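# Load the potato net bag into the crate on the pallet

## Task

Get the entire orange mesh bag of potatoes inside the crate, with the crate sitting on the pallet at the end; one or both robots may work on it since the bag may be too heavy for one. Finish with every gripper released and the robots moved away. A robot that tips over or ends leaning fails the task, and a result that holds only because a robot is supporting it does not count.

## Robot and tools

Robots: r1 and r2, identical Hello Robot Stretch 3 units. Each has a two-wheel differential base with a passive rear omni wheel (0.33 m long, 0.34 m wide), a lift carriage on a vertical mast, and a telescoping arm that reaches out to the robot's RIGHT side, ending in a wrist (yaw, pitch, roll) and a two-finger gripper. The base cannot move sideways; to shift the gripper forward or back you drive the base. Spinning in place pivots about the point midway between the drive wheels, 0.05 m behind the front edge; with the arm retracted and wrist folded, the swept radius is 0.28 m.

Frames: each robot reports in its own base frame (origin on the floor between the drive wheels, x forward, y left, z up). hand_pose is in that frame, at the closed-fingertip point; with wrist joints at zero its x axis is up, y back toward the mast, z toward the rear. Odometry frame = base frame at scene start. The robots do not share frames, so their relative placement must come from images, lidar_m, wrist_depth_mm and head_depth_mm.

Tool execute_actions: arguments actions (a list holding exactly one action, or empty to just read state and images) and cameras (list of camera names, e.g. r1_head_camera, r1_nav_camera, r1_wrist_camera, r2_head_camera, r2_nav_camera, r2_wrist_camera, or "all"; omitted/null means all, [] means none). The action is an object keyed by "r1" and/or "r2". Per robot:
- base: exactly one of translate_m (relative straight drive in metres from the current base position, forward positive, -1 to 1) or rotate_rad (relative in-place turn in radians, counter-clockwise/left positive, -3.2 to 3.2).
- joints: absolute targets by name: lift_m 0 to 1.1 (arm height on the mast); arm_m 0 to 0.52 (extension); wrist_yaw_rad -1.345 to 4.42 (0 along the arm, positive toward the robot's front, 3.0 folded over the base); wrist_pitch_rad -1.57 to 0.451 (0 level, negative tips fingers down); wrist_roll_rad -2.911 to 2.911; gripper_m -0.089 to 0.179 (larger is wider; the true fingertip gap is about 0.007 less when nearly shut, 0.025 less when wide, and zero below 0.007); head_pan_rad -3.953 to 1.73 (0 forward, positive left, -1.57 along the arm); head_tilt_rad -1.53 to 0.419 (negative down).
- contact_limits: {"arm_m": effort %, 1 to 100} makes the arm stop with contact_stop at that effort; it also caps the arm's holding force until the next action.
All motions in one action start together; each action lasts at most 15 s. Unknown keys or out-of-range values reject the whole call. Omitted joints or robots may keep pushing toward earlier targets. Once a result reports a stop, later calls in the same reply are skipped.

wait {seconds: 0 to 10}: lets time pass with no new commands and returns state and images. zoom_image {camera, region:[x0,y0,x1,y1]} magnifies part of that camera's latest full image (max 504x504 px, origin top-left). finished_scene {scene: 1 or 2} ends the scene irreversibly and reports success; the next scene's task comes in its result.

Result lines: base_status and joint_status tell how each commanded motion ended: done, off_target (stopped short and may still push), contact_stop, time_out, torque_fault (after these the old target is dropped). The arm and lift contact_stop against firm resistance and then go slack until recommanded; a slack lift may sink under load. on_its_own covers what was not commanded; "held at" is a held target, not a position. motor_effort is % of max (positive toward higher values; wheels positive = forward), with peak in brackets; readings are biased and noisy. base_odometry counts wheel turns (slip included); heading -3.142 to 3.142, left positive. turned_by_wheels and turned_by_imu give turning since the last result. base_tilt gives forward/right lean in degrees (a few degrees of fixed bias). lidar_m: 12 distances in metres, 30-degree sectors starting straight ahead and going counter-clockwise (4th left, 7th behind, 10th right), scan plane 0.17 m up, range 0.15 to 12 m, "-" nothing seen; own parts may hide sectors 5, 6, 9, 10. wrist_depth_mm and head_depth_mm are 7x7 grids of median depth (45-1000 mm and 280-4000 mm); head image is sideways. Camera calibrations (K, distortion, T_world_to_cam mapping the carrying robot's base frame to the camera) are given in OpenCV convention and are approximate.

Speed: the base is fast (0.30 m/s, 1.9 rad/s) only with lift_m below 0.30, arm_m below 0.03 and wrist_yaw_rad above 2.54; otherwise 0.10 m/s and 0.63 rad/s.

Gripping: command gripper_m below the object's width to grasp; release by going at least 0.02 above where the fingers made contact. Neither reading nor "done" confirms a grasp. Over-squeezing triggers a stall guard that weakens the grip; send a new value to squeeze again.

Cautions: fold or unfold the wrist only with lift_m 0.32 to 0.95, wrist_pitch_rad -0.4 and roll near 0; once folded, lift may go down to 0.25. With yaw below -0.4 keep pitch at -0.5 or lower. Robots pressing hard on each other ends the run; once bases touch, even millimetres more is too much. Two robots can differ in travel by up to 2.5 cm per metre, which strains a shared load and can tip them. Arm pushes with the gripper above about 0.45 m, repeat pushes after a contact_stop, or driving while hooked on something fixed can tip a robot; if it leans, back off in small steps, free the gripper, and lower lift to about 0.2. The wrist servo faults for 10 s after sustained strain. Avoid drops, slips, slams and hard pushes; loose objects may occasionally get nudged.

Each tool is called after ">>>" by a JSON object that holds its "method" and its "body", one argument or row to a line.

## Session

>>> {"method": "execute_actions", "body": {
  "actions": []
}}

Scene clock: 0.00 s.
r1.base_odometry: x=+0.000 y=+0.000 heading=+0.000 (m, m, rad; r1's odometry frame)
r1.turned_by_wheels: +0.000 (rad since the last result)
r1.turned_by_imu: +0.000 (rad since the last result)
r1.base_tilt: forward=+0.0 right=+0.3 (deg)
r1.lidar_m: 1.52 1.72 2.86 4.51 3.83 3.22 2.12 1.38 1.16 1.16 1.31 1.52
r1.head_depth_mm: 1464 1461 1452 1440 1434 1417 1419 / 1494 1489 1468 1448 1463 1447 1433 / 1515 1513 1498 1501 1480 1472 1462 / 1554 1528 1532 1524 1501 1492 1486 / 1580 1557 1552 1548 1534 1520 1516 / 1621 1603 1592 1574 1570 1554 1548 / 1631 1622 1612 1601 1601 1582 1580
r1.base_status: not commanded
r1.joint_positions: lift_m=+0.370 arm_m=+0.000 wrist_yaw_rad=+2.955 wrist_pitch_rad=-0.619 wrist_roll_rad=+0.007 gripper_m=+0.037 head_pan_rad=+0.009 head_tilt_rad=-0.018
r1.joint_status: not commanded
r1.motor_effort: left_wheel=+0 right_wheel=+0 lift_m=+34 arm_m=+0 wrist_yaw_rad=+0 wrist_pitch_rad=+4 wrist_roll_rad=+0 gripper_m=+0 head_pan_rad=+0 head_tilt_rad=+1 (%)
r1.hand_pose: x=+0.0149 y=+0.0460 z=+0.3402 quat_wxyz=(+0.278, +0.693, +0.151, +0.648) (m; r1's base frame)
r1.wrist_depth_mm: - - - - - - - / 831 - 977 - - - - / 716 - 811 869 922 - - / 616 - 683 724 780 815 891 / 540 549 597 627 647 693 732 / 491 - - 555 566 593 630 / - - - 473 508 524 549
r2.base_odometry: x=+0.000 y=+0.000 heading=+0.000 (m, m, rad; r2's odometry frame)
r2.turned_by_wheels: +0.000 (rad since the last result)
r2.turned_by_imu: +0.000 (rad since the last result)
r2.base_tilt: forward=-0.3 right=+0.0 (deg)
r2.lidar_m: 1.43 1.11 1.09 1.15 1.02 1.00 1.07 1.56 2.07 3.96 4.70 3.28
r2.head_depth_mm: 1877 2909 - - - 2963 2020 / 1849 2879 3395 3252 3131 2813 2035 / 1832 2492 2549 2468 2398 2364 2061 / 1812 2094 2050 2006 1979 1936 1855 / 1708 1731 1728 1691 1658 1628 1593 / 1534 1507 1475 1464 1436 1406 1380 / 1335 1314 1300 1284 1263 1241 1225
r2.base_status: not commanded
r2.joint_positions: lift_m=+0.502 arm_m=+0.003 wrist_yaw_rad=+2.908 wrist_pitch_rad=-0.597 wrist_roll_rad=-0.004 gripper_m=+0.037 head_pan_rad=-0.013 head_tilt_rad=-0.006
r2.joint_status: not commanded
r2.motor_effort: left_wheel=-1 right_wheel=+0 lift_m=+28 arm_m=+0 wrist_yaw_rad=+0 wrist_pitch_rad=+4 wrist_roll_rad=+1 gripper_m=+0 head_pan_rad=+1 head_tilt_rad=+1 (%)
r2.hand_pose: x=+0.0247 y=+0.0453 z=+0.4771 quat_wxyz=(+0.285, +0.694, +0.129, +0.649) (m; r2's base frame)
r2.wrist_depth_mm: 786 - - - - 936 846 / 828 - - - - - 916 / 857 - - - 946 904 865 / 885 866 862 841 812 779 773 / 794 780 750 733 714 685 665 / 702 668 648 639 606 612 605 / 618 595 - - 559 549 522
pictures: r1_head_camera (sideways: a quarter turn clockwise sets it upright), r1_nav_camera (sideways: a quarter turn counterclockwise sets it upright), r1_wrist_camera, r2_head_camera (sideways: a quarter turn clockwise sets it upright), r2_nav_camera (sideways: a quarter turn counterclockwise sets it upright), r2_wrist_camera
camera_calibration (this result's frames):
r1_head_camera: T_world_to_cam=[[0.0574884, 0.0474724, -0.997217, 1.31751], [0.0351829, 0.998152, 0.0495451, -0.0625189], [0.997726, -0.0379333, 0.0557119, -0.120758], [0, 0, 0, 1]] pos_world=[0.0469412, -0.00472287, 1.32367]
r1_nav_camera: T_world_to_cam=[[0.0932318, -0.0523099, 0.994269, -1.254], [0.0328891, -0.997912, -0.0555856, 0.122811], [0.995101, 0.037883, -0.0913167, 0.0625251], [0, 0, 0, 1]] pos_world=[0.0506547, 0.0545889, 1.25935]
r1_wrist_camera: T_world_to_cam=[[0.978791, -0.148193, 0.141448, -0.071851], [-0.00473959, -0.706649, -0.707549, 0.315082], [0.204808, 0.691872, -0.692364, 0.361962], [0, 0, 0, 1]] pos_world=[-0.0023123, -0.038427, 0.483708]
r2_head_camera: T_world_to_cam=[[-0.00350575, 0.0631221, -0.998, 1.31719], [0.0324514, 0.997487, 0.0629757, -0.083029], [0.999467, -0.0321657, -0.00554534, -0.0387375], [0, 0, 0, 1]] pos_world=[0.046029, -0.00156908, 1.31956]
r2_nav_camera: T_world_to_cam=[[-0.0410774, -0.0265123, 0.998804, -1.24835], [-0.034001, -0.999032, -0.0279167, 0.0846634], [0.998577, -0.0351071, 0.0401362, -0.0954217], [0, 0, 0, 1]] pos_world=[0.0468857, 0.0481349, 1.25305]
r2_wrist_camera: T_world_to_cam=[[0.959811, -0.268836, -0.0805631, 0.0385447], [-0.24589, -0.667176, -0.703146, 0.401836], [0.135281, 0.694696, -0.706467, 0.468904], [0, 0, 0, 1]] pos_world=[-0.00162162, -0.0472882, 0.61692]
Images, in order (width x height): r1_head_camera 896x504, r1_nav_camera 672x504, r1_wrist_camera 644x364, r2_head_camera 896x504, r2_nav_camera 672x504, r2_wrist_camera 644x364.

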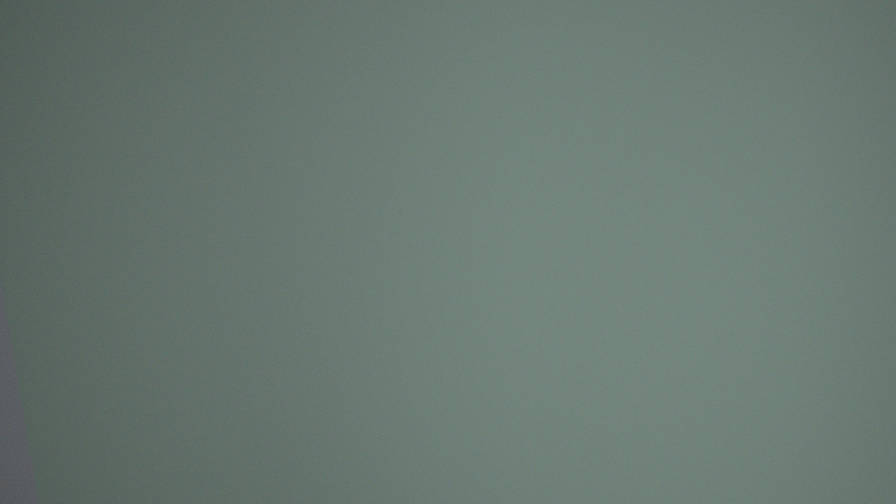

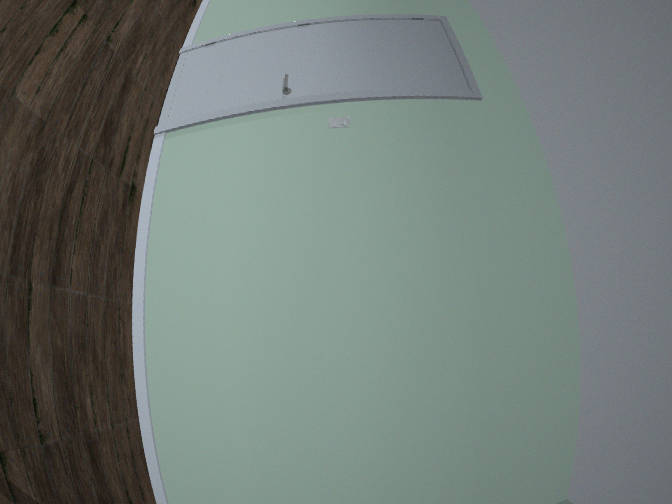

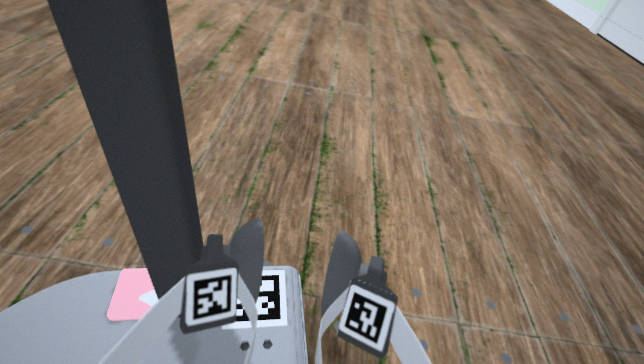

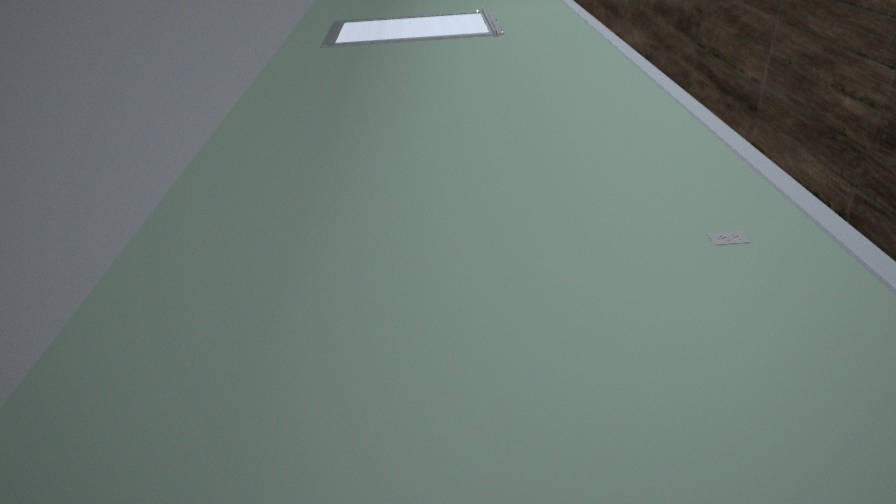

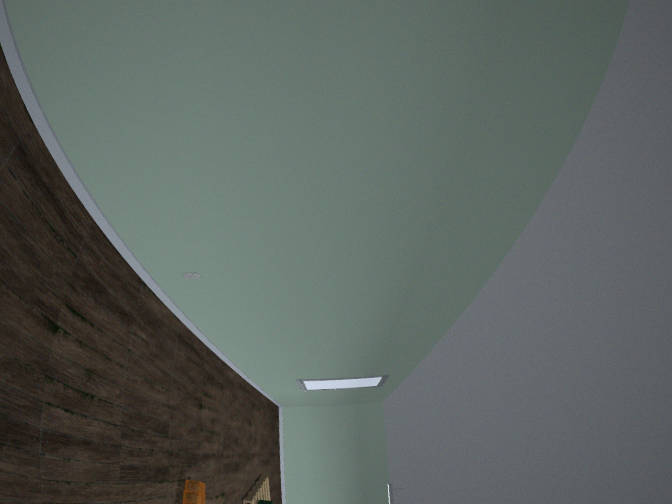

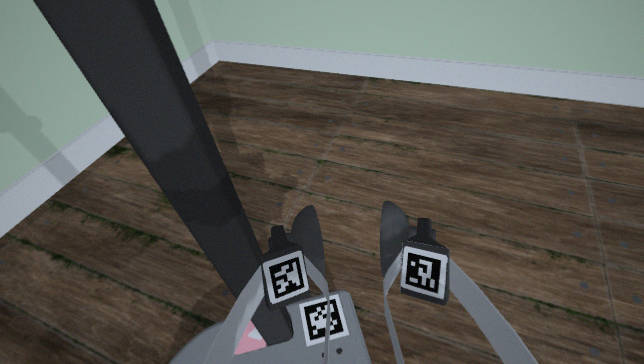

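>>> {"method": "execute_actions", "body": {
  "actions": [
    {"r1":{"joints":{"head_pan_rad":1.7,"head_tilt_rad":-0.5}},"r2":{"joints":{"head_pan_rad":-1.3,"head_tilt_rad":-0.45}}}
  ],
  "cameras": ["r1_head_camera","r1_nav_camera","r2_head_camera","r2_nav_camera"]
}}

Scene clock: 4.27 s.
r1.base_odometry: x=+0.000 y=+0.000 heading=+0.000 (m, m, rad; r1's odometry frame)
r1.turned_by_wheels: +0.000 (rad since the last result)
r1.turned_by_imu: +0.000 (rad since the last result)
r1.base_tilt: forward=+0.1 right=+0.2 (deg)
r1.lidar_m: 1.52 1.72 2.84 4.49 3.81 3.20 2.12 1.38 1.16 1.16 1.31 1.52
r1.head_depth_mm: - - - 3122 2162 1682 1384 / - - - 3124 2173 1688 1376 / - - - 3126 2181 1704 1385 / - - - 3151 2196 1705 1391 / - - - 3161 2220 1701 1383 / - - - 3015 2235 1717 1392 / - - - 3152 2275 1764 -
r1.base_status: not commanded
r1.joint_positions: lift_m=+0.370 arm_m=+0.000 wrist_yaw_rad=+2.955 wrist_pitch_rad=-0.619 wrist_roll_rad=+0.007 gripper_m=+0.037 head_pan_rad=+1.693 head_tilt_rad=-0.494
r1.joint_status: all done
r1.motor_effort: left_wheel=+1(1) right_wheel=+0(0) lift_m=+35(34) arm_m=+0(0) wrist_yaw_rad=+0(0) wrist_pitch_rad=+4(4) wrist_roll_rad=+0(0) gripper_m=+0(0) head_pan_rad=+3(46) head_tilt_rad=-3(21) (%)
r1.hand_pose: x=+0.0149 y=+0.0460 z=+0.3402 quat_wxyz=(+0.278, +0.693, +0.151, +0.648) (m; r1's base frame)
r1.wrist_depth_mm: - - - - - - - / 841 - 998 - - - - / 715 - 814 877 936 - - / 620 - 681 720 760 816 882 / 543 555 595 622 648 693 719 / 486 - - 544 571 598 627 / - - - 476 512 523 549
r2.base_odometry: x=+0.000 y=+0.000 heading=+0.000 (m, m, rad; r2's odometry frame)
r2.turned_by_wheels: +0.000 (rad since the last result)
r2.turned_by_imu: +0.001 (rad since the last result)
r2.base_tilt: forward=-0.3 right=+0.0 (deg)
r2.lidar_m: 1.43 1.10 1.09 1.16 1.02 1.00 1.07 1.56 2.06 3.97 4.70 3.27
r2.head_depth_mm: 3409 3746 3949 2953 2049 1591 1281 / 3836 - - 2982 2084 1596 1296 / - - - 3001 2098 1615 1297 / - - - 3065 2097 1607 1301 / - - - 3121 2141 1634 1322 / - - - 3121 2143 1643 1324 / - - - 3144 2195 1646 1326
r2.base_status: not commanded
r2.joint_positions: lift_m=+0.502 arm_m=+0.003 wrist_yaw_rad=+2.908 wrist_pitch_rad=-0.597 wrist_roll_rad=-0.004 gripper_m=+0.037 head_pan_rad=-1.293 head_tilt_rad=-0.444
r2.joint_status: all done
r2.motor_effort: left_wheel=-1(1) right_wheel=+0(0) lift_m=+28(28) arm_m=+0(0) wrist_yaw_rad=+1(0) wrist_pitch_rad=+4(4) wrist_roll_rad=+1(1) gripper_m=+0(0) head_pan_rad=-1(36) head_tilt_rad=-3(25) (%)
r2.hand_pose: x=+0.0247 y=+0.0453 z=+0.4771 quat_wxyz=(+0.285, +0.694, +0.129, +0.649) (m; r2's base frame)
r2.wrist_depth_mm: 766 - - - - 889 852 / 834 - - - - - 898 / 886 - - - 934 899 859 / 873 884 866 834 828 785 754 / 766 773 746 740 699 673 652 / 691 660 652 645 595 613 582 / 608 615 - - 554 546 526
pictures: r1_head_camera (sideways: a quarter turn clockwise sets it upright), r1_nav_camera (sideways: a quarter turn counterclockwise sets it upright), r2_head_camera (sideways: a quarter turn clockwise sets it upright), r2_nav_camera (sideways: a quarter turn counterclockwise sets it upright)
camera_calibration (this result's frames):
r1_head_camera: T_world_to_cam=[[0.00272679, -0.40823, -0.912875, 1.20744], [-0.997913, -0.0600115, 0.0238558, -0.0227492], [-0.0645216, 0.910905, -0.407541, 0.488715], [0, 0, 0, 1]] pos_world=[0.00553851, 0.046376, 1.30196]
r1_nav_camera: T_world_to_cam=[[-0.012727, 0.540564, 0.841207, -1.0535], [0.99125, 0.117361, -0.0604199, 0.123222], [-0.131386, 0.833077, -0.537327, 0.649855], [0, 0, 0, 1]] pos_world=[-0.0501696, 0.0136455, 1.24284]
r2_head_camera: T_world_to_cam=[[-0.0565754, 0.428019, -0.901997, 1.19198], [0.971745, 0.230964, 0.0486476, -0.0700729], [0.229151, -0.873759, -0.428993, 0.517117], [0, 0, 0, 1]] pos_world=[0.0170318, -0.042168, 1.30041]
r2_nav_camera: T_world_to_cam=[[0.0801288, -0.379228, 0.921827, -1.14832], [-0.969549, -0.244357, -0.0162482, 0.0751664], [0.231416, -0.892455, -0.38726, 0.46558], [0, 0, 0, 1]] pos_world=[0.0571478, -0.00159628, 1.24007]
Images, in order (width x height): r1_head_camera 896x504, r1_nav_camera 672x504, r2_head_camera 896x504, r2_nav_camera 672x504.

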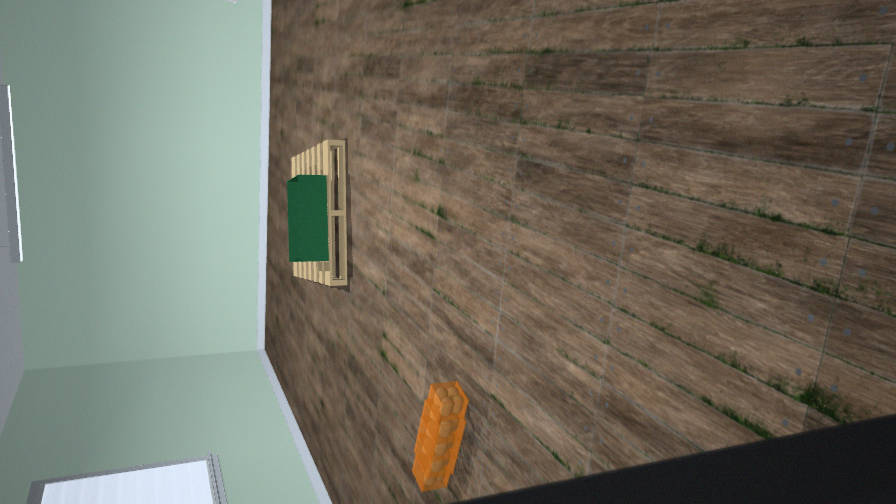

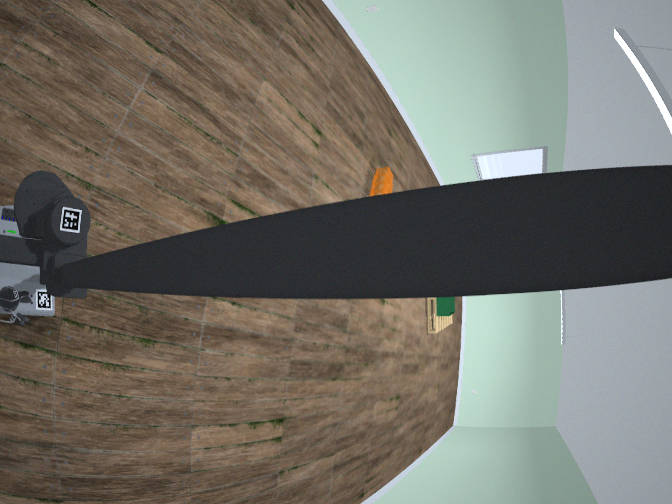

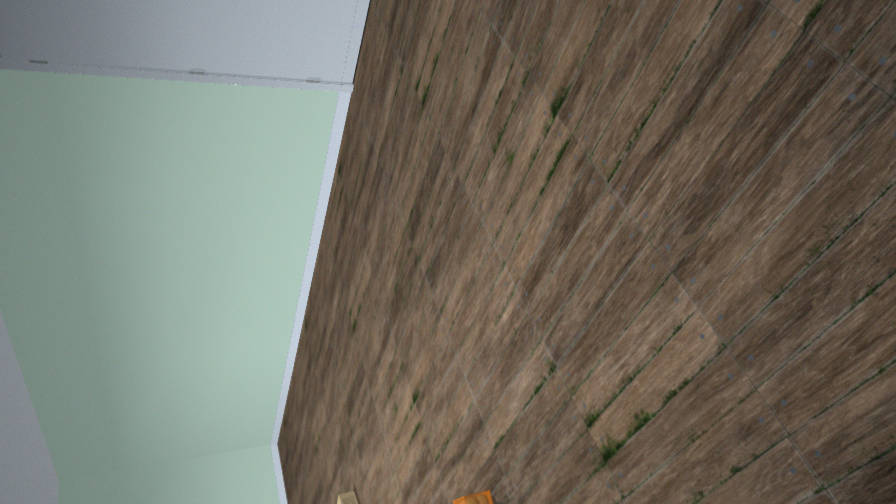

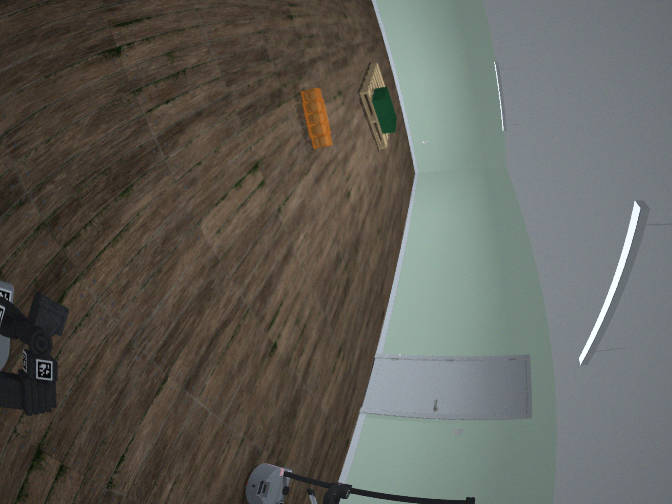

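>>> {"method": "execute_actions", "body": {
  "actions": [
    {"r1":{"base":{"rotate_rad":1.95},"joints":{"lift_m":0.27,"head_pan_rad":0,"head_tilt_rad":-0.6}},"r2":{"base":{"rotate_rad":-2.2},"joints":{"lift_m":0.27,"arm_m":0,"head_pan_rad":0,"head_tilt_rad":-0.5}}}
  ],
  "cameras": []
}}

>>> {"method": "execute_actions", "body": {
  "actions": [
    {"r1":{"base":{"translate_m":1.0}}}
  ],
  "cameras": ["r2_head_camera","r2_nav_camera"]
}}

>>> {"method": "execute_actions", "body": {
  "actions": [
    {"r1":{"base":{"translate_m":1.0}}}
  ],
  "cameras": []
}}

>>> {"method": "execute_actions", "body": {
  "actions": [
    {"r1":{"base":{"translate_m":0.37}}}
  ],
  "cameras": []
}}

>>> {"method": "execute_actions", "body": {
  "actions": [
    {"r1":{"base":{"rotate_rad":1.19},"joints":{"lift_m":0.6,"head_pan_rad":-1.57,"head_tilt_rad":-0.9}}}
  ],
  "cameras": ["r1_head_camera","r2_head_camera"]
}}

Scene clock: 27.67 s.
r1.base_odometry: x=+0.000 y=+0.000 heading=+1.950 (m, m, rad; r1's odometry frame)
r1.turned_by_wheels: +1.950 (rad since the last result)
r1.turned_by_imu: +1.953 (rad since the last result)
r1.base_tilt: forward=+0.1 right=+0.2 (deg)
r1.lidar_m: 4.23 3.26 2.12 1.53 1.18 1.16 1.23 1.55 1.52 1.61 2.31 4.52
r1.head_depth_mm: - - 3830 2580 1936 1550 1289 / - - 3828 2558 1916 1544 1288 / - - 3897 2601 1926 1562 1297 / - - 3929 2576 1933 1551 1296 / - - 3938 2593 1933 1566 1305 / - - 3910 2605 1943 1563 1299 / 3813 3991 3934 2628 1947 1570 1302
r1.base_status: done
r1.joint_positions: lift_m=+0.270 arm_m=+0.000 wrist_yaw_rad=+2.955 wrist_pitch_rad=-0.620 wrist_roll_rad=+0.007 gripper_m=+0.037 head_pan_rad=+0.007 head_tilt_rad=-0.593
r1.joint_status: all done
r1.motor_effort: left_wheel=-2(9) right_wheel=+1(9) lift_m=+22(26) arm_m=-1(0) wrist_yaw_rad=+0(1) wrist_pitch_rad=+4(4) wrist_roll_rad=+0(0) gripper_m=+0(0) head_pan_rad=-3(44) head_tilt_rad=-3(14) (%)
r1.hand_pose: x=+0.0148 y=+0.0458 z=+0.2405 quat_wxyz=(+0.278, +0.692, +0.151, +0.648) (m; r1's base frame)
r1.wrist_depth_mm: 792 - - - - - - / 674 - 786 856 926 - - / 566 - 643 685 733 798 862 / 486 - 541 572 608 652 696 / - - - 505 516 543 580 / - - - - 450 469 496 / - - - - 402 413 433
r2.base_odometry: x=+0.000 y=+0.000 heading=-2.200 (m, m, rad; r2's odometry frame)
r2.turned_by_wheels: -2.200 (rad since the last result)
r2.turned_by_imu: -2.227 (rad since the last result)
r2.base_tilt: forward=-0.2 right=+0.0 (deg)
r2.lidar_m: 2.07 3.84 4.94 4.60 1.58 1.13 1.08 1.12 1.05 1.00 1.04 1.40
r2.head_depth_mm: 2164 2233 2339 2390 1926 1519 1245 / 2873 3029 3218 2706 1967 1525 1258 / 3160 3463 3754 2730 1966 1534 1257 / 3123 3447 3704 2763 1966 1553 1261 / 3066 3342 3603 2396 1988 1551 1276 / 3051 3345 3622 2823 2028 1565 1278 / 3055 3366 3635 2807 2017 1579 1277
r2.base_status: done
r2.joint_positions: lift_m=+0.271 arm_m=+0.003 wrist_yaw_rad=+2.908 wrist_pitch_rad=-0.597 wrist_roll_rad=-0.004 gripper_m=+0.037 head_pan_rad=-0.007 head_tilt_rad=-0.494
r2.joint_status: all done
joint sent to its limit — the command would take r2.arm_m past its lower limit, so that joint was sent only as far as its limit.
r2.motor_effort: left_wheel=+0(13) right_wheel=-1(5) lift_m=+16(20) arm_m=+0(1) wrist_yaw_rad=+1(1) wrist_pitch_rad=+4(4) wrist_roll_rad=+1(1) gripper_m=+0(0) head_pan_rad=+3(37) head_tilt_rad=-3(8) (%)
r2.hand_pose: x=+0.0247 y=+0.0453 z=+0.2452 quat_wxyz=(+0.286, +0.694, +0.129, +0.648) (m; r2's base frame)
r2.wrist_depth_mm: - - - - 916 911 824 / 899 - 800 752 718 693 656 / 713 655 642 626 588 571 551 / 592 569 558 528 508 486 476 / 494 504 - - 447 429 418 / 453 - - - 375 385 373 / - - - - 350 342 335
pictures: none
No camera images: the call's "cameras" was empty. Leave "cameras" out to get every camera's image.

Scene clock: 32.70 s.
r1.base_odometry: x=-0.370 y=+0.929 heading=+1.950 (m, m, rad; r1's odometry frame)
r1.turned_by_wheels: +0.000 (rad since the last result)
r1.turned_by_imu: +0.008 (rad since the last result)
r1.base_tilt: forward=+0.0 right=+0.4 (deg)
r1.lidar_m: 3.48 2.70 2.66 1.83 2.02 1.98 2.12 2.13 2.09 2.20 3.20 3.59
r1.head_depth_mm: - - 3625 2567 1908 1548 1290 / - - 3850 2602 1908 1543 1293 / - - 3808 2582 1943 1553 1294 / - - 3854 2578 1929 1547 1292 / - - 3887 2596 1931 1553 1295 / 3465 3756 3678 2601 1965 1559 1302 / 3091 3329 3434 2622 1961 1556 1299
r1.base_status: done
r1.joint_positions: lift_m=+0.270 arm_m=+0.000 wrist_yaw_rad=+2.955 wrist_pitch_rad=-0.620 wrist_roll_rad=+0.007 gripper_m=+0.037 head_pan_rad=+0.007 head_tilt_rad=-0.594
r1.joint_status: not commanded
r1.motor_effort: left_wheel=-2(7) right_wheel=+1(7) lift_m=+23(23) arm_m=+0(1) wrist_yaw_rad=+0(0) wrist_pitch_rad=+4(4) wrist_roll_rad=+0(0) gripper_m=+0(0) head_pan_rad=-3(3) head_tilt_rad=-2(3) (%)
r1.hand_pose: x=+0.0148 y=+0.0458 z=+0.2405 quat_wxyz=(+0.278, +0.692, +0.151, +0.648) (m; r1's base frame)
r1.wrist_depth_mm: 802 - - - - - - / 665 - 774 853 944 - - / 568 - 638 680 744 807 871 / 484 - 541 565 612 651 698 / - - - 499 519 539 579 / - - - - 456 470 500 / - - - - 401 414 431
r2.base_odometry: x=+0.000 y=+0.000 heading=-2.200 (m, m, rad; r2's odometry frame)
r2.turned_by_wheels: +0.000 (rad since the last result)
r2.turned_by_imu: +0.001 (rad since the last result)
r2.base_tilt: forward=-0.3 right=-0.1 (deg)
r2.lidar_m: 3.60 1.73 4.91 4.63 1.58 1.14 1.09 1.12 1.05 1.00 1.04 1.39
r2.head_depth_mm: 2149 2241 2319 2381 1935 1517 1245 / 2954 3073 3200 2689 1953 1530 1255 / 3156 3465 3801 2726 1972 1542 1265 / 3088 3449 3688 2780 1979 1553 1265 / 3082 3401 3703 2808 2011 1550 1269 / 3091 3325 3719 2790 1996 1557 1277 / 3067 3361 3684 2891 2041 1576 1284
r2.base_status: not commanded
r2.joint_positions: lift_m=+0.271 arm_m=+0.003 wrist_yaw_rad=+2.908 wrist_pitch_rad=-0.597 wrist_roll_rad=-0.004 gripper_m=+0.037 head_pan_rad=-0.007 head_tilt_rad=-0.494
r2.joint_status: not commanded
r2.motor_effort: left_wheel=+0(1) right_wheel=-1(1) lift_m=+16(16) arm_m=+0(0) wrist_yaw_rad=+0(0) wrist_pitch_rad=+4(4) wrist_roll_rad=+1(1) gripper_m=+0(0) head_pan_rad=+3(4) head_tilt_rad=-2(2) (%)
r2.hand_pose: x=+0.0247 y=+0.0453 z=+0.2452 quat_wxyz=(+0.286, +0.694, +0.129, +0.648) (m; r2's base frame)
r2.wrist_depth_mm: - - - - 936 871 839 / 880 - 812 756 718 672 673 / 694 683 648 617 589 571 554 / 584 573 547 545 507 491 480 / 503 496 - - 451 432 419 / 444 - - - 380 384 373 / - - - - 351 343 330
pictures: r2_head_camera (sideways: a quarter turn clockwise sets it upright), r2_nav_camera (sideways: a quarter turn counterclockwise sets it upright)
camera_calibration (this result's frames):
r2_head_camera: T_world_to_cam=[[-0.471282, 0.0663901, -0.87948, 1.16513], [0.0540131, 0.997464, 0.0463528, -0.061484], [0.880327, -0.0256582, -0.473672, 0.571284], [0, 0, 0, 1]] pos_world=[0.04951, -0.00136708, 1.29816]
r2_nav_camera: T_world_to_cam=[[0.432127, -0.0300734, 0.901311, -1.12369], [-0.0389376, -0.999134, -0.0146691, 0.0674328], [0.900972, -0.028756, -0.432924, 0.520918], [0, 0, 0, 1]] pos_world=[0.0188713, 0.0485606, 1.2393]
Images, in order (width x height): r2_head_camera 896x504, r2_nav_camera 672x504.

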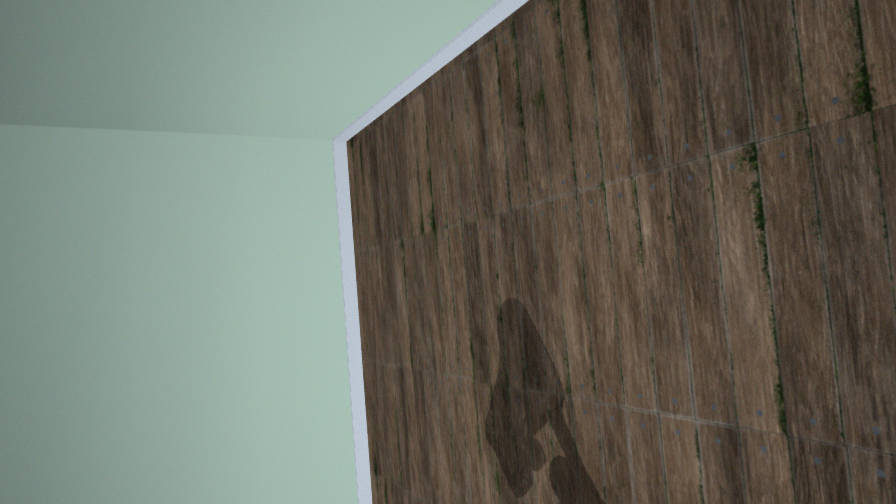

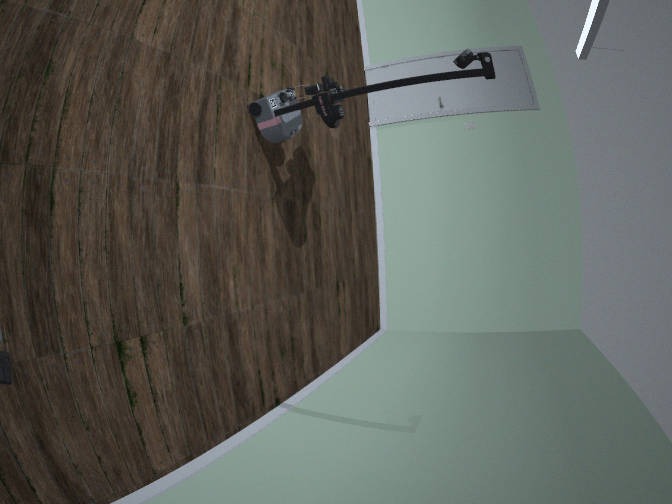

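Scene clock: 37.73 s.
r1.base_odometry: x=-0.740 y=+1.858 heading=+1.950 (m, m, rad; r1's odometry frame)
r1.turned_by_wheels: +0.000 (rad since the last result)
r1.turned_by_imu: +0.008 (rad since the last result)
r1.base_tilt: forward=+0.1 right=+0.3 (deg)
r1.lidar_m: 2.72 2.12 2.09 2.22 2.84 2.80 2.98 2.70 2.64 2.83 4.16 2.73
r1.head_depth_mm: - - 3819 2568 1929 1543 1297 / - - 3845 2577 1924 1541 1257 / - - 3913 2573 1927 1489 1289 / 3569 3928 3877 2576 1944 1492 1299 / 3048 3307 3449 2595 1938 1554 1294 / 2678 2901 3070 2637 1936 1556 1300 / 2422 2553 2699 2622 1965 1564 1305
r1.base_status: done
r1.joint_positions: lift_m=+0.270 arm_m=+0.000 wrist_yaw_rad=+2.955 wrist_pitch_rad=-0.620 wrist_roll_rad=+0.007 gripper_m=+0.037 head_pan_rad=+0.007 head_tilt_rad=-0.594
r1.joint_status: not commanded
r1.motor_effort: left_wheel=-2(8) right_wheel=+2(9) lift_m=+23(23) arm_m=-1(1) wrist_yaw_rad=-1(0) wrist_pitch_rad=+4(4) wrist_roll_rad=+0(0) gripper_m=+0(0) head_pan_rad=-3(3) head_tilt_rad=-2(2) (%)
r1.hand_pose: x=+0.0148 y=+0.0458 z=+0.2405 quat_wxyz=(+0.278, +0.692, +0.151, +0.648) (m; r1's base frame)
r1.wrist_depth_mm: 802 - - - - - - / 669 - 784 849 945 - - / 563 - 641 689 742 801 872 / 487 - 537 571 608 646 700 / - - - 501 514 549 579 / - - - - 454 471 499 / - - - - 402 412 429
r2.base_odometry: x=+0.000 y=+0.000 heading=-2.200 (m, m, rad; r2's odometry frame)
r2.turned_by_wheels: +0.000 (rad since the last result)
r2.turned_by_imu: +0.001 (rad since the last result)
r2.base_tilt: forward=-0.2 right=-0.1 (deg)
r2.lidar_m: 3.63 3.81 1.92 4.64 1.58 1.13 1.09 1.12 1.05 1.00 1.03 1.39
r2.head_depth_mm: 2158 2246 2347 2396 1935 1518 1245 / 2913 3076 3242 2712 1958 1522 1260 / 3137 3505 3765 2754 1981 1549 1262 / 3140 3415 3699 2766 1975 1559 1270 / 3096 3376 3679 2808 1994 1555 1274 / 3058 3383 3667 2794 2005 1564 1280 / 3038 3355 3646 2851 2039 1578 1289
r2.base_status: not commanded
r2.joint_positions: lift_m=+0.271 arm_m=+0.003 wrist_yaw_rad=+2.908 wrist_pitch_rad=-0.597 wrist_roll_rad=-0.004 gripper_m=+0.037 head_pan_rad=-0.007 head_tilt_rad=-0.494
r2.joint_status: not commanded
r2.motor_effort: left_wheel=+0(0) right_wheel=-1(1) lift_m=+16(16) arm_m=+0(0) wrist_yaw_rad=+1(0) wrist_pitch_rad=+4(4) wrist_roll_rad=+1(1) gripper_m=-1(1) head_pan_rad=+3(3) head_tilt_rad=-2(2) (%)
r2.hand_pose: x=+0.0247 y=+0.0453 z=+0.2452 quat_wxyz=(+0.286, +0.694, +0.129, +0.648) (m; r2's base frame)
r2.wrist_depth_mm: - - - - 890 862 805 / 900 - 807 774 705 694 658 / 712 677 642 624 591 565 557 / 585 550 550 538 519 492 479 / 497 497 - - 448 438 417 / 448 - - - 380 386 371 / - - - - 352 343 336
pictures: none
No camera images: the call's "cameras" was empty. Leave "cameras" out to get every camera's image.

Scene clock: 40.73 s.
r1.base_odometry: x=-0.877 y=+2.202 heading=+1.950 (m, m, rad; r1's odometry frame)
r1.turned_by_wheels: +0.000 (rad since the last result)
r1.turned_by_imu: +0.003 (rad since the last result)
r1.base_tilt: forward=+0.2 right=+0.2 (deg)
r1.lidar_m: 2.44 1.90 1.87 2.00 2.95 3.07 3.29 2.90 2.84 3.05 2.56 2.43
r1.head_depth_mm: - - 3786 2560 1918 1549 1286 / - - 3898 2555 1929 1552 1285 / 3799 - 3945 2563 1944 1558 1260 / 3144 3516 3612 2621 1943 1554 1236 / 2768 2958 3209 2582 1939 1562 1290 / 2401 2569 2788 2639 1961 1555 1295 / 2146 2287 2438 2469 1954 1563 1309
r1.base_status: done
r1.joint_positions: lift_m=+0.270 arm_m=+0.000 wrist_yaw_rad=+2.955 wrist_pitch_rad=-0.620 wrist_roll_rad=+0.007 gripper_m=+0.037 head_pan_rad=+0.007 head_tilt_rad=-0.594
r1.joint_status: not commanded
r1.motor_effort: left_wheel=-1(7) right_wheel=+2(9) lift_m=+23(23) arm_m=-1(1) wrist_yaw_rad=+0(0) wrist_pitch_rad=+4(4) wrist_roll_rad=+0(0) gripper_m=+0(0) head_pan_rad=-2(3) head_tilt_rad=-2(3) (%)
r1.hand_pose: x=+0.0148 y=+0.0458 z=+0.2405 quat_wxyz=(+0.278, +0.692, +0.151, +0.648) (m; r1's base frame)
r1.wrist_depth_mm: 808 - - - - - - / 673 - 792 856 942 - - / 562 - 634 686 754 798 872 / 491 - 536 569 604 646 696 / - - - 498 515 543 575 / - - - - 455 468 498 / - - - - 402 415 433
r2.base_odometry: x=+0.000 y=+0.000 heading=-2.200 (m, m, rad; r2's odometry frame)
r2.turned_by_wheels: +0.000 (rad since the last result)
r2.turned_by_imu: +0.001 (rad since the last result)
r2.base_tilt: forward=-0.5 right=-0.1 (deg)
r2.lidar_m: 3.57 3.83 2.10 4.64 1.58 1.14 1.09 1.12 1.05 1.00 1.04 1.40
r2.head_depth_mm: 2160 2239 2350 2397 1936 1527 1252 / 2896 3036 3211 2688 1957 1533 1254 / 3152 3436 3771 2763 1970 1530 1259 / 3138 3449 3772 2764 1993 1533 1262 / 3112 3406 3696 2809 2006 1558 1273 / 3043 3366 3637 2822 2009 1552 1278 / 3046 3317 3683 2857 2026 1579 1285
r2.base_status: not commanded
r2.joint_positions: lift_m=+0.271 arm_m=+0.003 wrist_yaw_rad=+2.908 wrist_pitch_rad=-0.597 wrist_roll_rad=-0.004 gripper_m=+0.037 head_pan_rad=-0.007 head_tilt_rad=-0.494
r2.joint_status: not commanded
r2.motor_effort: left_wheel=+0(1) right_wheel=-1(1) lift_m=+16(16) arm_m=+0(0) wrist_yaw_rad=+0(0) wrist_pitch_rad=+4(4) wrist_roll_rad=+1(1) gripper_m=+0(1) head_pan_rad=+3(3) head_tilt_rad=-2(2) (%)
r2.hand_pose: x=+0.0247 y=+0.0453 z=+0.2452 quat_wxyz=(+0.286, +0.694, +0.129, +0.648) (m; r2's base frame)
r2.wrist_depth_mm: - - - - 914 832 812 / 878 - 800 765 740 682 669 / 708 668 651 621 603 574 548 / 583 564 552 527 504 494 482 / 500 506 - - 456 422 417 / 451 - - - 378 386 373 / - - - - 351 344 331
pictures: none
No camera images: the call's "cameras" was empty. Leave "cameras" out to get every camera's image.

Scene clock: 44.57 s.
r1.base_odometry: x=-0.877 y=+2.202 heading=+3.140 (m, m, rad; r1's odometry frame)
r1.turned_by_wheels: +1.190 (rad since the last result)
r1.turned_by_imu: +1.196 (rad since the last result)
r1.base_tilt: forward=+0.2 right=+0.4 (deg)
r1.lidar_m: 1.87 2.14 2.13 3.07 3.35 2.86 2.85 3.27 2.43 2.64 2.20 1.87
r1.head_depth_mm: 3831 2463 2178 1764 1498 1288 1159 / 3923 2529 2157 1755 1499 1293 - / 3845 2638 2147 1763 1492 1270 - / 3894 2778 2168 1767 1500 1247 - / 3859 2731 2137 1765 1486 1270 1121 / 3757 2764 2143 1750 1483 1270 1135 / 3633 2783 2142 1752 1481 1293 1131
r1.base_status: done
r1.joint_positions: lift_m=+0.600 arm_m=+0.000 wrist_yaw_rad=+2.955 wrist_pitch_rad=-0.621 wrist_roll_rad=+0.007 gripper_m=+0.037 head_pan_rad=-1.563 head_tilt_rad=-0.889
r1.joint_status: all done
r1.motor_effort: left_wheel=-1(8) right_wheel=+1(7) lift_m=+43(46) arm_m=+0(1) wrist_yaw_rad=-1(1) wrist_pitch_rad=+4(5) wrist_roll_rad=+0(0) gripper_m=+0(0) head_pan_rad=-3(45) head_tilt_rad=-4(16) (%)
r1.hand_pose: x=+0.0148 y=+0.0457 z=+0.5697 quat_wxyz=(+0.279, +0.692, +0.152, +0.648) (m; r1's base frame)
r1.wrist_depth_mm: - - - - - - - / - - - - - - - / - - - - - - - / 922 - - - - - - / 794 810 890 921 968 - - / 707 728 - 790 854 880 916 / 639 662 705 712 750 779 809
r2.base_odometry: x=+0.000 y=+0.000 heading=-2.200 (m, m, rad; r2's odometry frame)
r2.turned_by_wheels: +0.000 (rad since the last result)
r2.turned_by_imu: +0.001 (rad since the last result)
r2.base_tilt: forward=-0.4 right=-0.1 (deg)
r2.lidar_m: 3.60 3.83 2.18 4.61 1.58 1.13 1.08 1.12 1.05 1.00 1.04 1.39
r2.head_depth_mm: 2175 2224 2356 2384 1932 1508 1250 / 2903 3027 3205 2718 1952 1529 1257 / 3193 3472 3738 2699 1978 1532 1260 / 3116 3418 3802 2771 1979 1539 1265 / 3092 3406 3619 2829 2000 1550 1272 / 3083 3360 3663 2824 1993 1563 1278 / 3077 3261 3639 2879 2033 1579 1290
r2.base_status: not commanded
r2.joint_positions: lift_m=+0.271 arm_m=+0.003 wrist_yaw_rad=+2.908 wrist_pitch_rad=-0.597 wrist_roll_rad=-0.004 gripper_m=+0.037 head_pan_rad=-0.007 head_tilt_rad=-0.494
r2.joint_status: not commanded
r2.motor_effort: left_wheel=+0(0) right_wheel=-1(1) lift_m=+16(16) arm_m=+0(0) wrist_yaw_rad=+0(0) wrist_pitch_rad=+4(4) wrist_roll_rad=+1(1) gripper_m=-1(1) head_pan_rad=+4(4) head_tilt_rad=-2(2) (%)
r2.hand_pose: x=+0.0247 y=+0.0453 z=+0.2452 quat_wxyz=(+0.286, +0.694, +0.129, +0.648) (m; r2's base frame)
r2.wrist_depth_mm: - - - - 920 860 802 / 891 - 801 768 729 709 654 / 714 665 645 624 603 571 559 / 586 558 548 531 506 484 477 / 505 497 - - 447 430 415 / 453 - - - 375 386 371 / - - - - 350 344 336
pictures: r1_head_camera (sideways: a quarter turn clockwise sets it upright), r2_head_camera (sideways: a quarter turn clockwise sets it upright)
camera_calibration (this result's frames):
r1_head_camera: T_world_to_cam=[[0.0412524, 0.726252, -0.68619, 0.911672], [0.998291, -0.0584154, -0.00181061, -0.00150553], [-0.041399, -0.684943, -0.72742, 0.904725], [0, 0, 0, 1]] pos_world=[0.00134906, -0.0425067, 1.28369]
r2_head_camera: T_world_to_cam=[[-0.471282, 0.0663902, -0.87948, 1.16513], [0.0540132, 0.997464, 0.0463528, -0.061484], [0.880327, -0.0256584, -0.473672, 0.571284], [0, 0, 0, 1]] pos_world=[0.04951, -0.00136709, 1.29816]
Images, in order (width x height): r1_head_camera 896x504, r2_head_camera 896x504.

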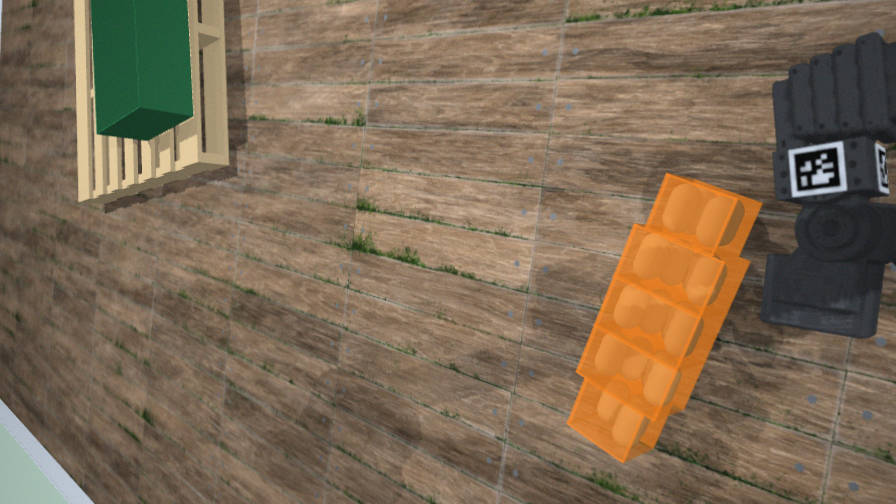

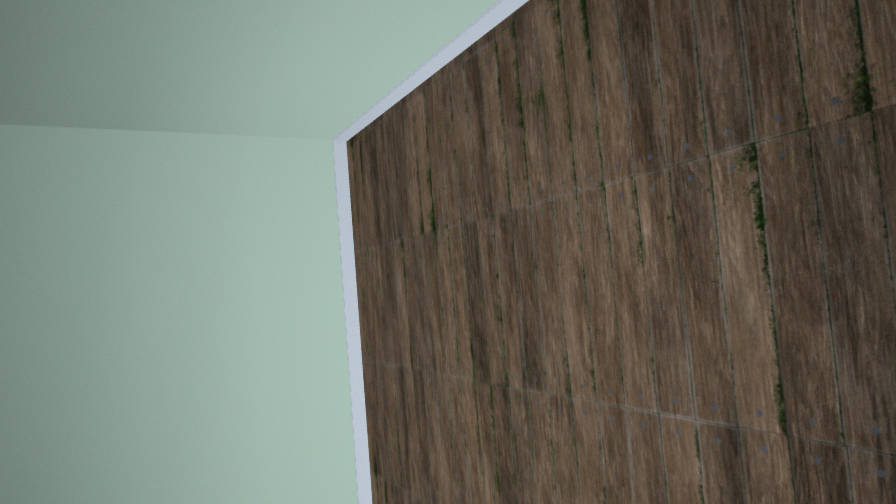

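>>> {"method": "execute_actions", "body": {
  "actions": [
    {"r1":{"joints":{"wrist_pitch_rad":-0.4,"wrist_yaw_rad":0}}}
  ],
  "cameras": []
}}

>>> {"method": "execute_actions", "body": {
  "actions": [
    {"r1":{"base":{"translate_m":-0.08},"joints":{"wrist_pitch_rad":-1.5,"wrist_roll_rad":-1.08,"arm_m":0.31,"gripper_m":0.179,"lift_m":0.5}}}
  ],
  "cameras": ["r1_wrist_camera","r1_head_camera"]
}}

Scene clock: 54.83 s.
r1.base_odometry: x=-0.877 y=+2.202 heading=+3.140 (m, m, rad; r1's odometry frame)
r1.turned_by_wheels: +0.000 (rad since the last result)
r1.turned_by_imu: +0.001 (rad since the last result)
r1.base_tilt: forward=+0.1 right=+0.3 (deg)
r1.lidar_m: 1.87 2.14 2.13 3.08 3.36 2.86 2.85 3.25 2.42 2.64 2.20 1.87
r1.head_depth_mm: 3820 2500 2153 1766 1491 1285 1164 / 3854 2490 2172 1775 1490 1290 - / 3810 2656 2130 1768 1489 1271 - / 3824 2789 2153 1751 1493 1263 1121 / 3828 2732 2138 1759 1501 1269 1144 / 3822 2713 2130 1755 1491 1268 1135 / 3619 2728 2121 1754 1484 1298 1139
r1.base_status: not commanded
r1.joint_positions: lift_m=+0.600 arm_m=+0.000 wrist_yaw_rad=+0.003 wrist_pitch_rad=-0.422 wrist_roll_rad=+0.007 gripper_m=+0.037 head_pan_rad=-1.563 head_tilt_rad=-0.889
r1.joint_status: all done
r1.motor_effort: left_wheel=-2(2) right_wheel=+1(1) lift_m=+43(45) arm_m=-1(1) wrist_yaw_rad=-4(5) wrist_pitch_rad=+6(9) wrist_roll_rad=+0(0) gripper_m=+0(0) head_pan_rad=-2(3) head_tilt_rad=-3(4) (%)
r1.hand_pose: x=-0.0209 y=-0.3693 z=+0.6114 quat_wxyz=(+0.689, +0.149, -0.693, -0.148) (m; r1's base frame)
r1.wrist_depth_mm: - - - - - - - / - - - - - - - / - - - - - - - / - - - - - - - / 967 - - - - - - / 832 868 - 956 - - - / 723 705 698 815 878 898 966
r2.base_odometry: x=+0.000 y=+0.000 heading=-2.200 (m, m, rad; r2's odometry frame)
r2.turned_by_wheels: +0.000 (rad since the last result)
r2.turned_by_imu: +0.001 (rad since the last result)
r2.base_tilt: forward=-0.3 right=-0.1 (deg)
r2.lidar_m: 3.60 3.83 2.18 4.65 1.58 1.14 1.08 1.12 1.05 1.00 1.04 1.39
r2.head_depth_mm: 2148 2241 2320 2403 1935 1508 1250 / 2909 3068 3208 2704 1967 1529 1253 / 3176 3456 3780 2724 1962 1541 1257 / 3147 3416 3719 2776 1991 1553 1265 / 3096 3440 3754 2813 2006 1551 1269 / 3076 3315 3609 2830 2026 1554 1275 / 3053 3348 3643 2830 2028 1570 1286
r2.base_status: not commanded
r2.joint_positions: lift_m=+0.271 arm_m=+0.003 wrist_yaw_rad=+2.908 wrist_pitch_rad=-0.597 wrist_roll_rad=-0.004 gripper_m=+0.037 head_pan_rad=-0.007 head_tilt_rad=-0.494
r2.joint_status: not commanded
r2.motor_effort: left_wheel=+1(1) right_wheel=-1(1) lift_m=+16(15) arm_m=+0(0) wrist_yaw_rad=+0(0) wrist_pitch_rad=+4(4) wrist_roll_rad=+1(1) gripper_m=+0(1) head_pan_rad=+3(3) head_tilt_rad=-2(3) (%)
r2.hand_pose: x=+0.0247 y=+0.0453 z=+0.2452 quat_wxyz=(+0.286, +0.694, +0.129, +0.648) (m; r2's base frame)
r2.wrist_depth_mm: - - - - 923 858 789 / 899 - 797 767 724 716 661 / 709 665 653 616 592 567 555 / 589 559 547 542 506 496 473 / 511 503 - - 451 425 419 / 456 - - - 374 386 372 / - - - - 350 343 335
pictures: none
No camera images: the call's "cameras" was empty. Leave "cameras" out to get every camera's image.

Scene clock: 58.33 s.
r1.base_odometry: x=-0.797 y=+2.202 heading=+3.140 (m, m, rad; r1's odometry frame)
r1.turned_by_wheels: +0.000 (rad since the last result)
r1.turned_by_imu: +0.000 (rad since the last result)
r1.base_tilt: forward=+0.1 right=+0.3 (deg)
r1.lidar_m: 1.95 2.24 2.18 3.10 3.26 2.77 2.77 3.16 2.42 2.41 2.29 1.95
r1.head_depth_mm: 3853 2458 2174 1760 1501 1297 1140 / 3792 2448 2168 1769 1487 1292 1164 / 3791 2633 2135 1774 1515 1284 1139 / 3804 2726 2165 1762 - 1233 1146 / 3815 2725 2149 1759 1515 1241 1143 / 3819 2757 2134 1764 1495 1266 1144 / 3618 2732 2158 1747 1490 1285 1145
r1.base_status: done
r1.joint_positions: lift_m=+0.500 arm_m=+0.310 wrist_yaw_rad=+0.001 wrist_pitch_rad=-1.495 wrist_roll_rad=-1.076 gripper_m=+0.179 head_pan_rad=-1.563 head_tilt_rad=-0.889
r1.joint_status: all done
r1.motor_effort: left_wheel=-1(5) right_wheel=+2(4) lift_m=+22(36) arm_m=+5(4) wrist_yaw_rad=+0(3) wrist_pitch_rad=-1(3) wrist_roll_rad=-2(3) gripper_m=+0(95) head_pan_rad=-3(3) head_tilt_rad=-4(4) (%)
r1.hand_pose: x=-0.0215 y=-0.4501 z=+0.3818 quat_wxyz=(+0.711, +0.659, -0.179, -0.166) (m; r1's base frame)
r1.wrist_depth_mm: 474 486 502 464 539 554 579 / 481 495 507 467 544 571 583 / 487 503 519 476 554 581 592 / 496 512 526 433 570 586 606 / - 526 539 555 576 598 626 / - 533 552 573 587 612 632 / - 543 559 584 601 - 651
r2.base_odometry: x=+0.000 y=+0.000 heading=-2.200 (m, m, rad; r2's odometry frame)
r2.turned_by_wheels: +0.000 (rad since the last result)
r2.turned_by_imu: +0.001 (rad since the last result)
r2.base_tilt: forward=-0.2 right=-0.1 (deg)
r2.lidar_m: 3.60 3.83 2.23 4.61 1.58 1.13 1.09 1.12 1.05 1.00 1.04 1.39
r2.head_depth_mm: 2165 2236 2333 2392 1930 1525 1250 / 2930 3049 3236 2721 1967 1525 1256 / 3180 3450 3761 2718 1969 1529 1256 / 3148 3450 3746 2776 1977 1546 1268 / 3145 3412 3721 2789 1993 1552 1279 / 3104 3381 3697 2839 2028 1565 1273 / 3034 3297 3627 2854 2024 1571 1282
r2.base_status: not commanded
r2.joint_positions: lift_m=+0.271 arm_m=+0.003 wrist_yaw_rad=+2.908 wrist_pitch_rad=-0.597 wrist_roll_rad=-0.004 gripper_m=+0.037 head_pan_rad=-0.007 head_tilt_rad=-0.494
r2.joint_status: not commanded
r2.motor_effort: left_wheel=+0(1) right_wheel=-1(1) lift_m=+16(16) arm_m=+0(0) wrist_yaw_rad=+0(0) wrist_pitch_rad=+4(4) wrist_roll_rad=+1(1) gripper_m=+0(1) head_pan_rad=+2(3) head_tilt_rad=-2(2) (%)
r2.hand_pose: x=+0.0247 y=+0.0453 z=+0.2452 quat_wxyz=(+0.286, +0.694, +0.129, +0.648) (m; r2's base frame)
r2.wrist_depth_mm: - - - - 925 849 810 / 881 - 809 763 731 680 659 / 724 667 650 629 591 566 546 / 586 562 546 532 514 484 475 / 507 502 - - 450 432 412 / 449 - - - 377 381 374 / - - - - 351 343 333
pictures: r1_head_camera (sideways: a quarter turn clockwise sets it upright), r1_wrist_camera
camera_calibration (this result's frames):
r1_head_camera: T_world_to_cam=[[0.041369, 0.726245, -0.68619, 0.911672], [0.998281, -0.0585757, -0.0018106, -0.00150549], [-0.041509, -0.684936, -0.72742, 0.904726], [0, 0, 0, 1]] pos_world=[0.00134224, -0.0425059, 1.28369]
r1_wrist_camera: T_world_to_cam=[[-0.342942, -0.931265, 0.123027, -0.489436], [-0.924849, 0.357666, 0.129343, 0.133537], [-0.164455, -0.069424, -0.983938, 0.502234], [0, 0, 0, 1]] pos_world=[0.0382483, -0.468689, 0.537109]
Images, in order (width x height): r1_head_camera 896x504, r1_wrist_camera 644x364.

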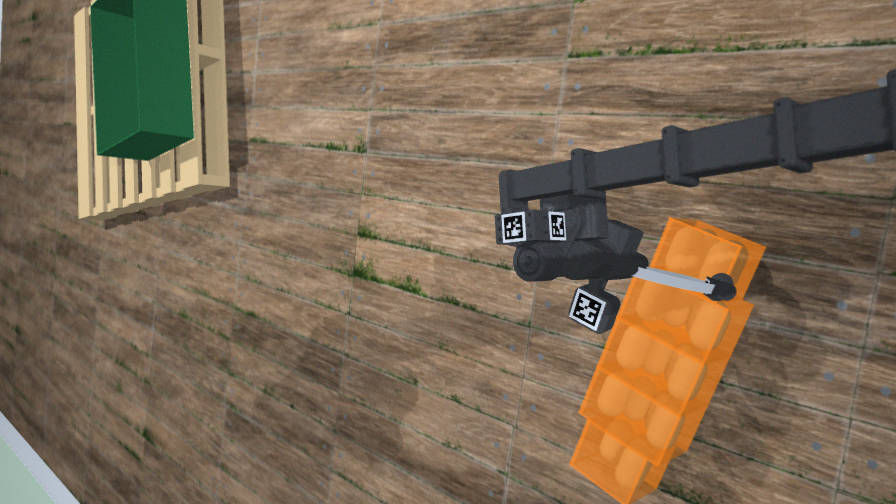

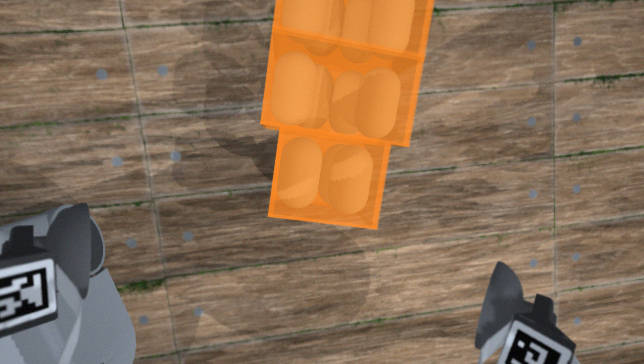

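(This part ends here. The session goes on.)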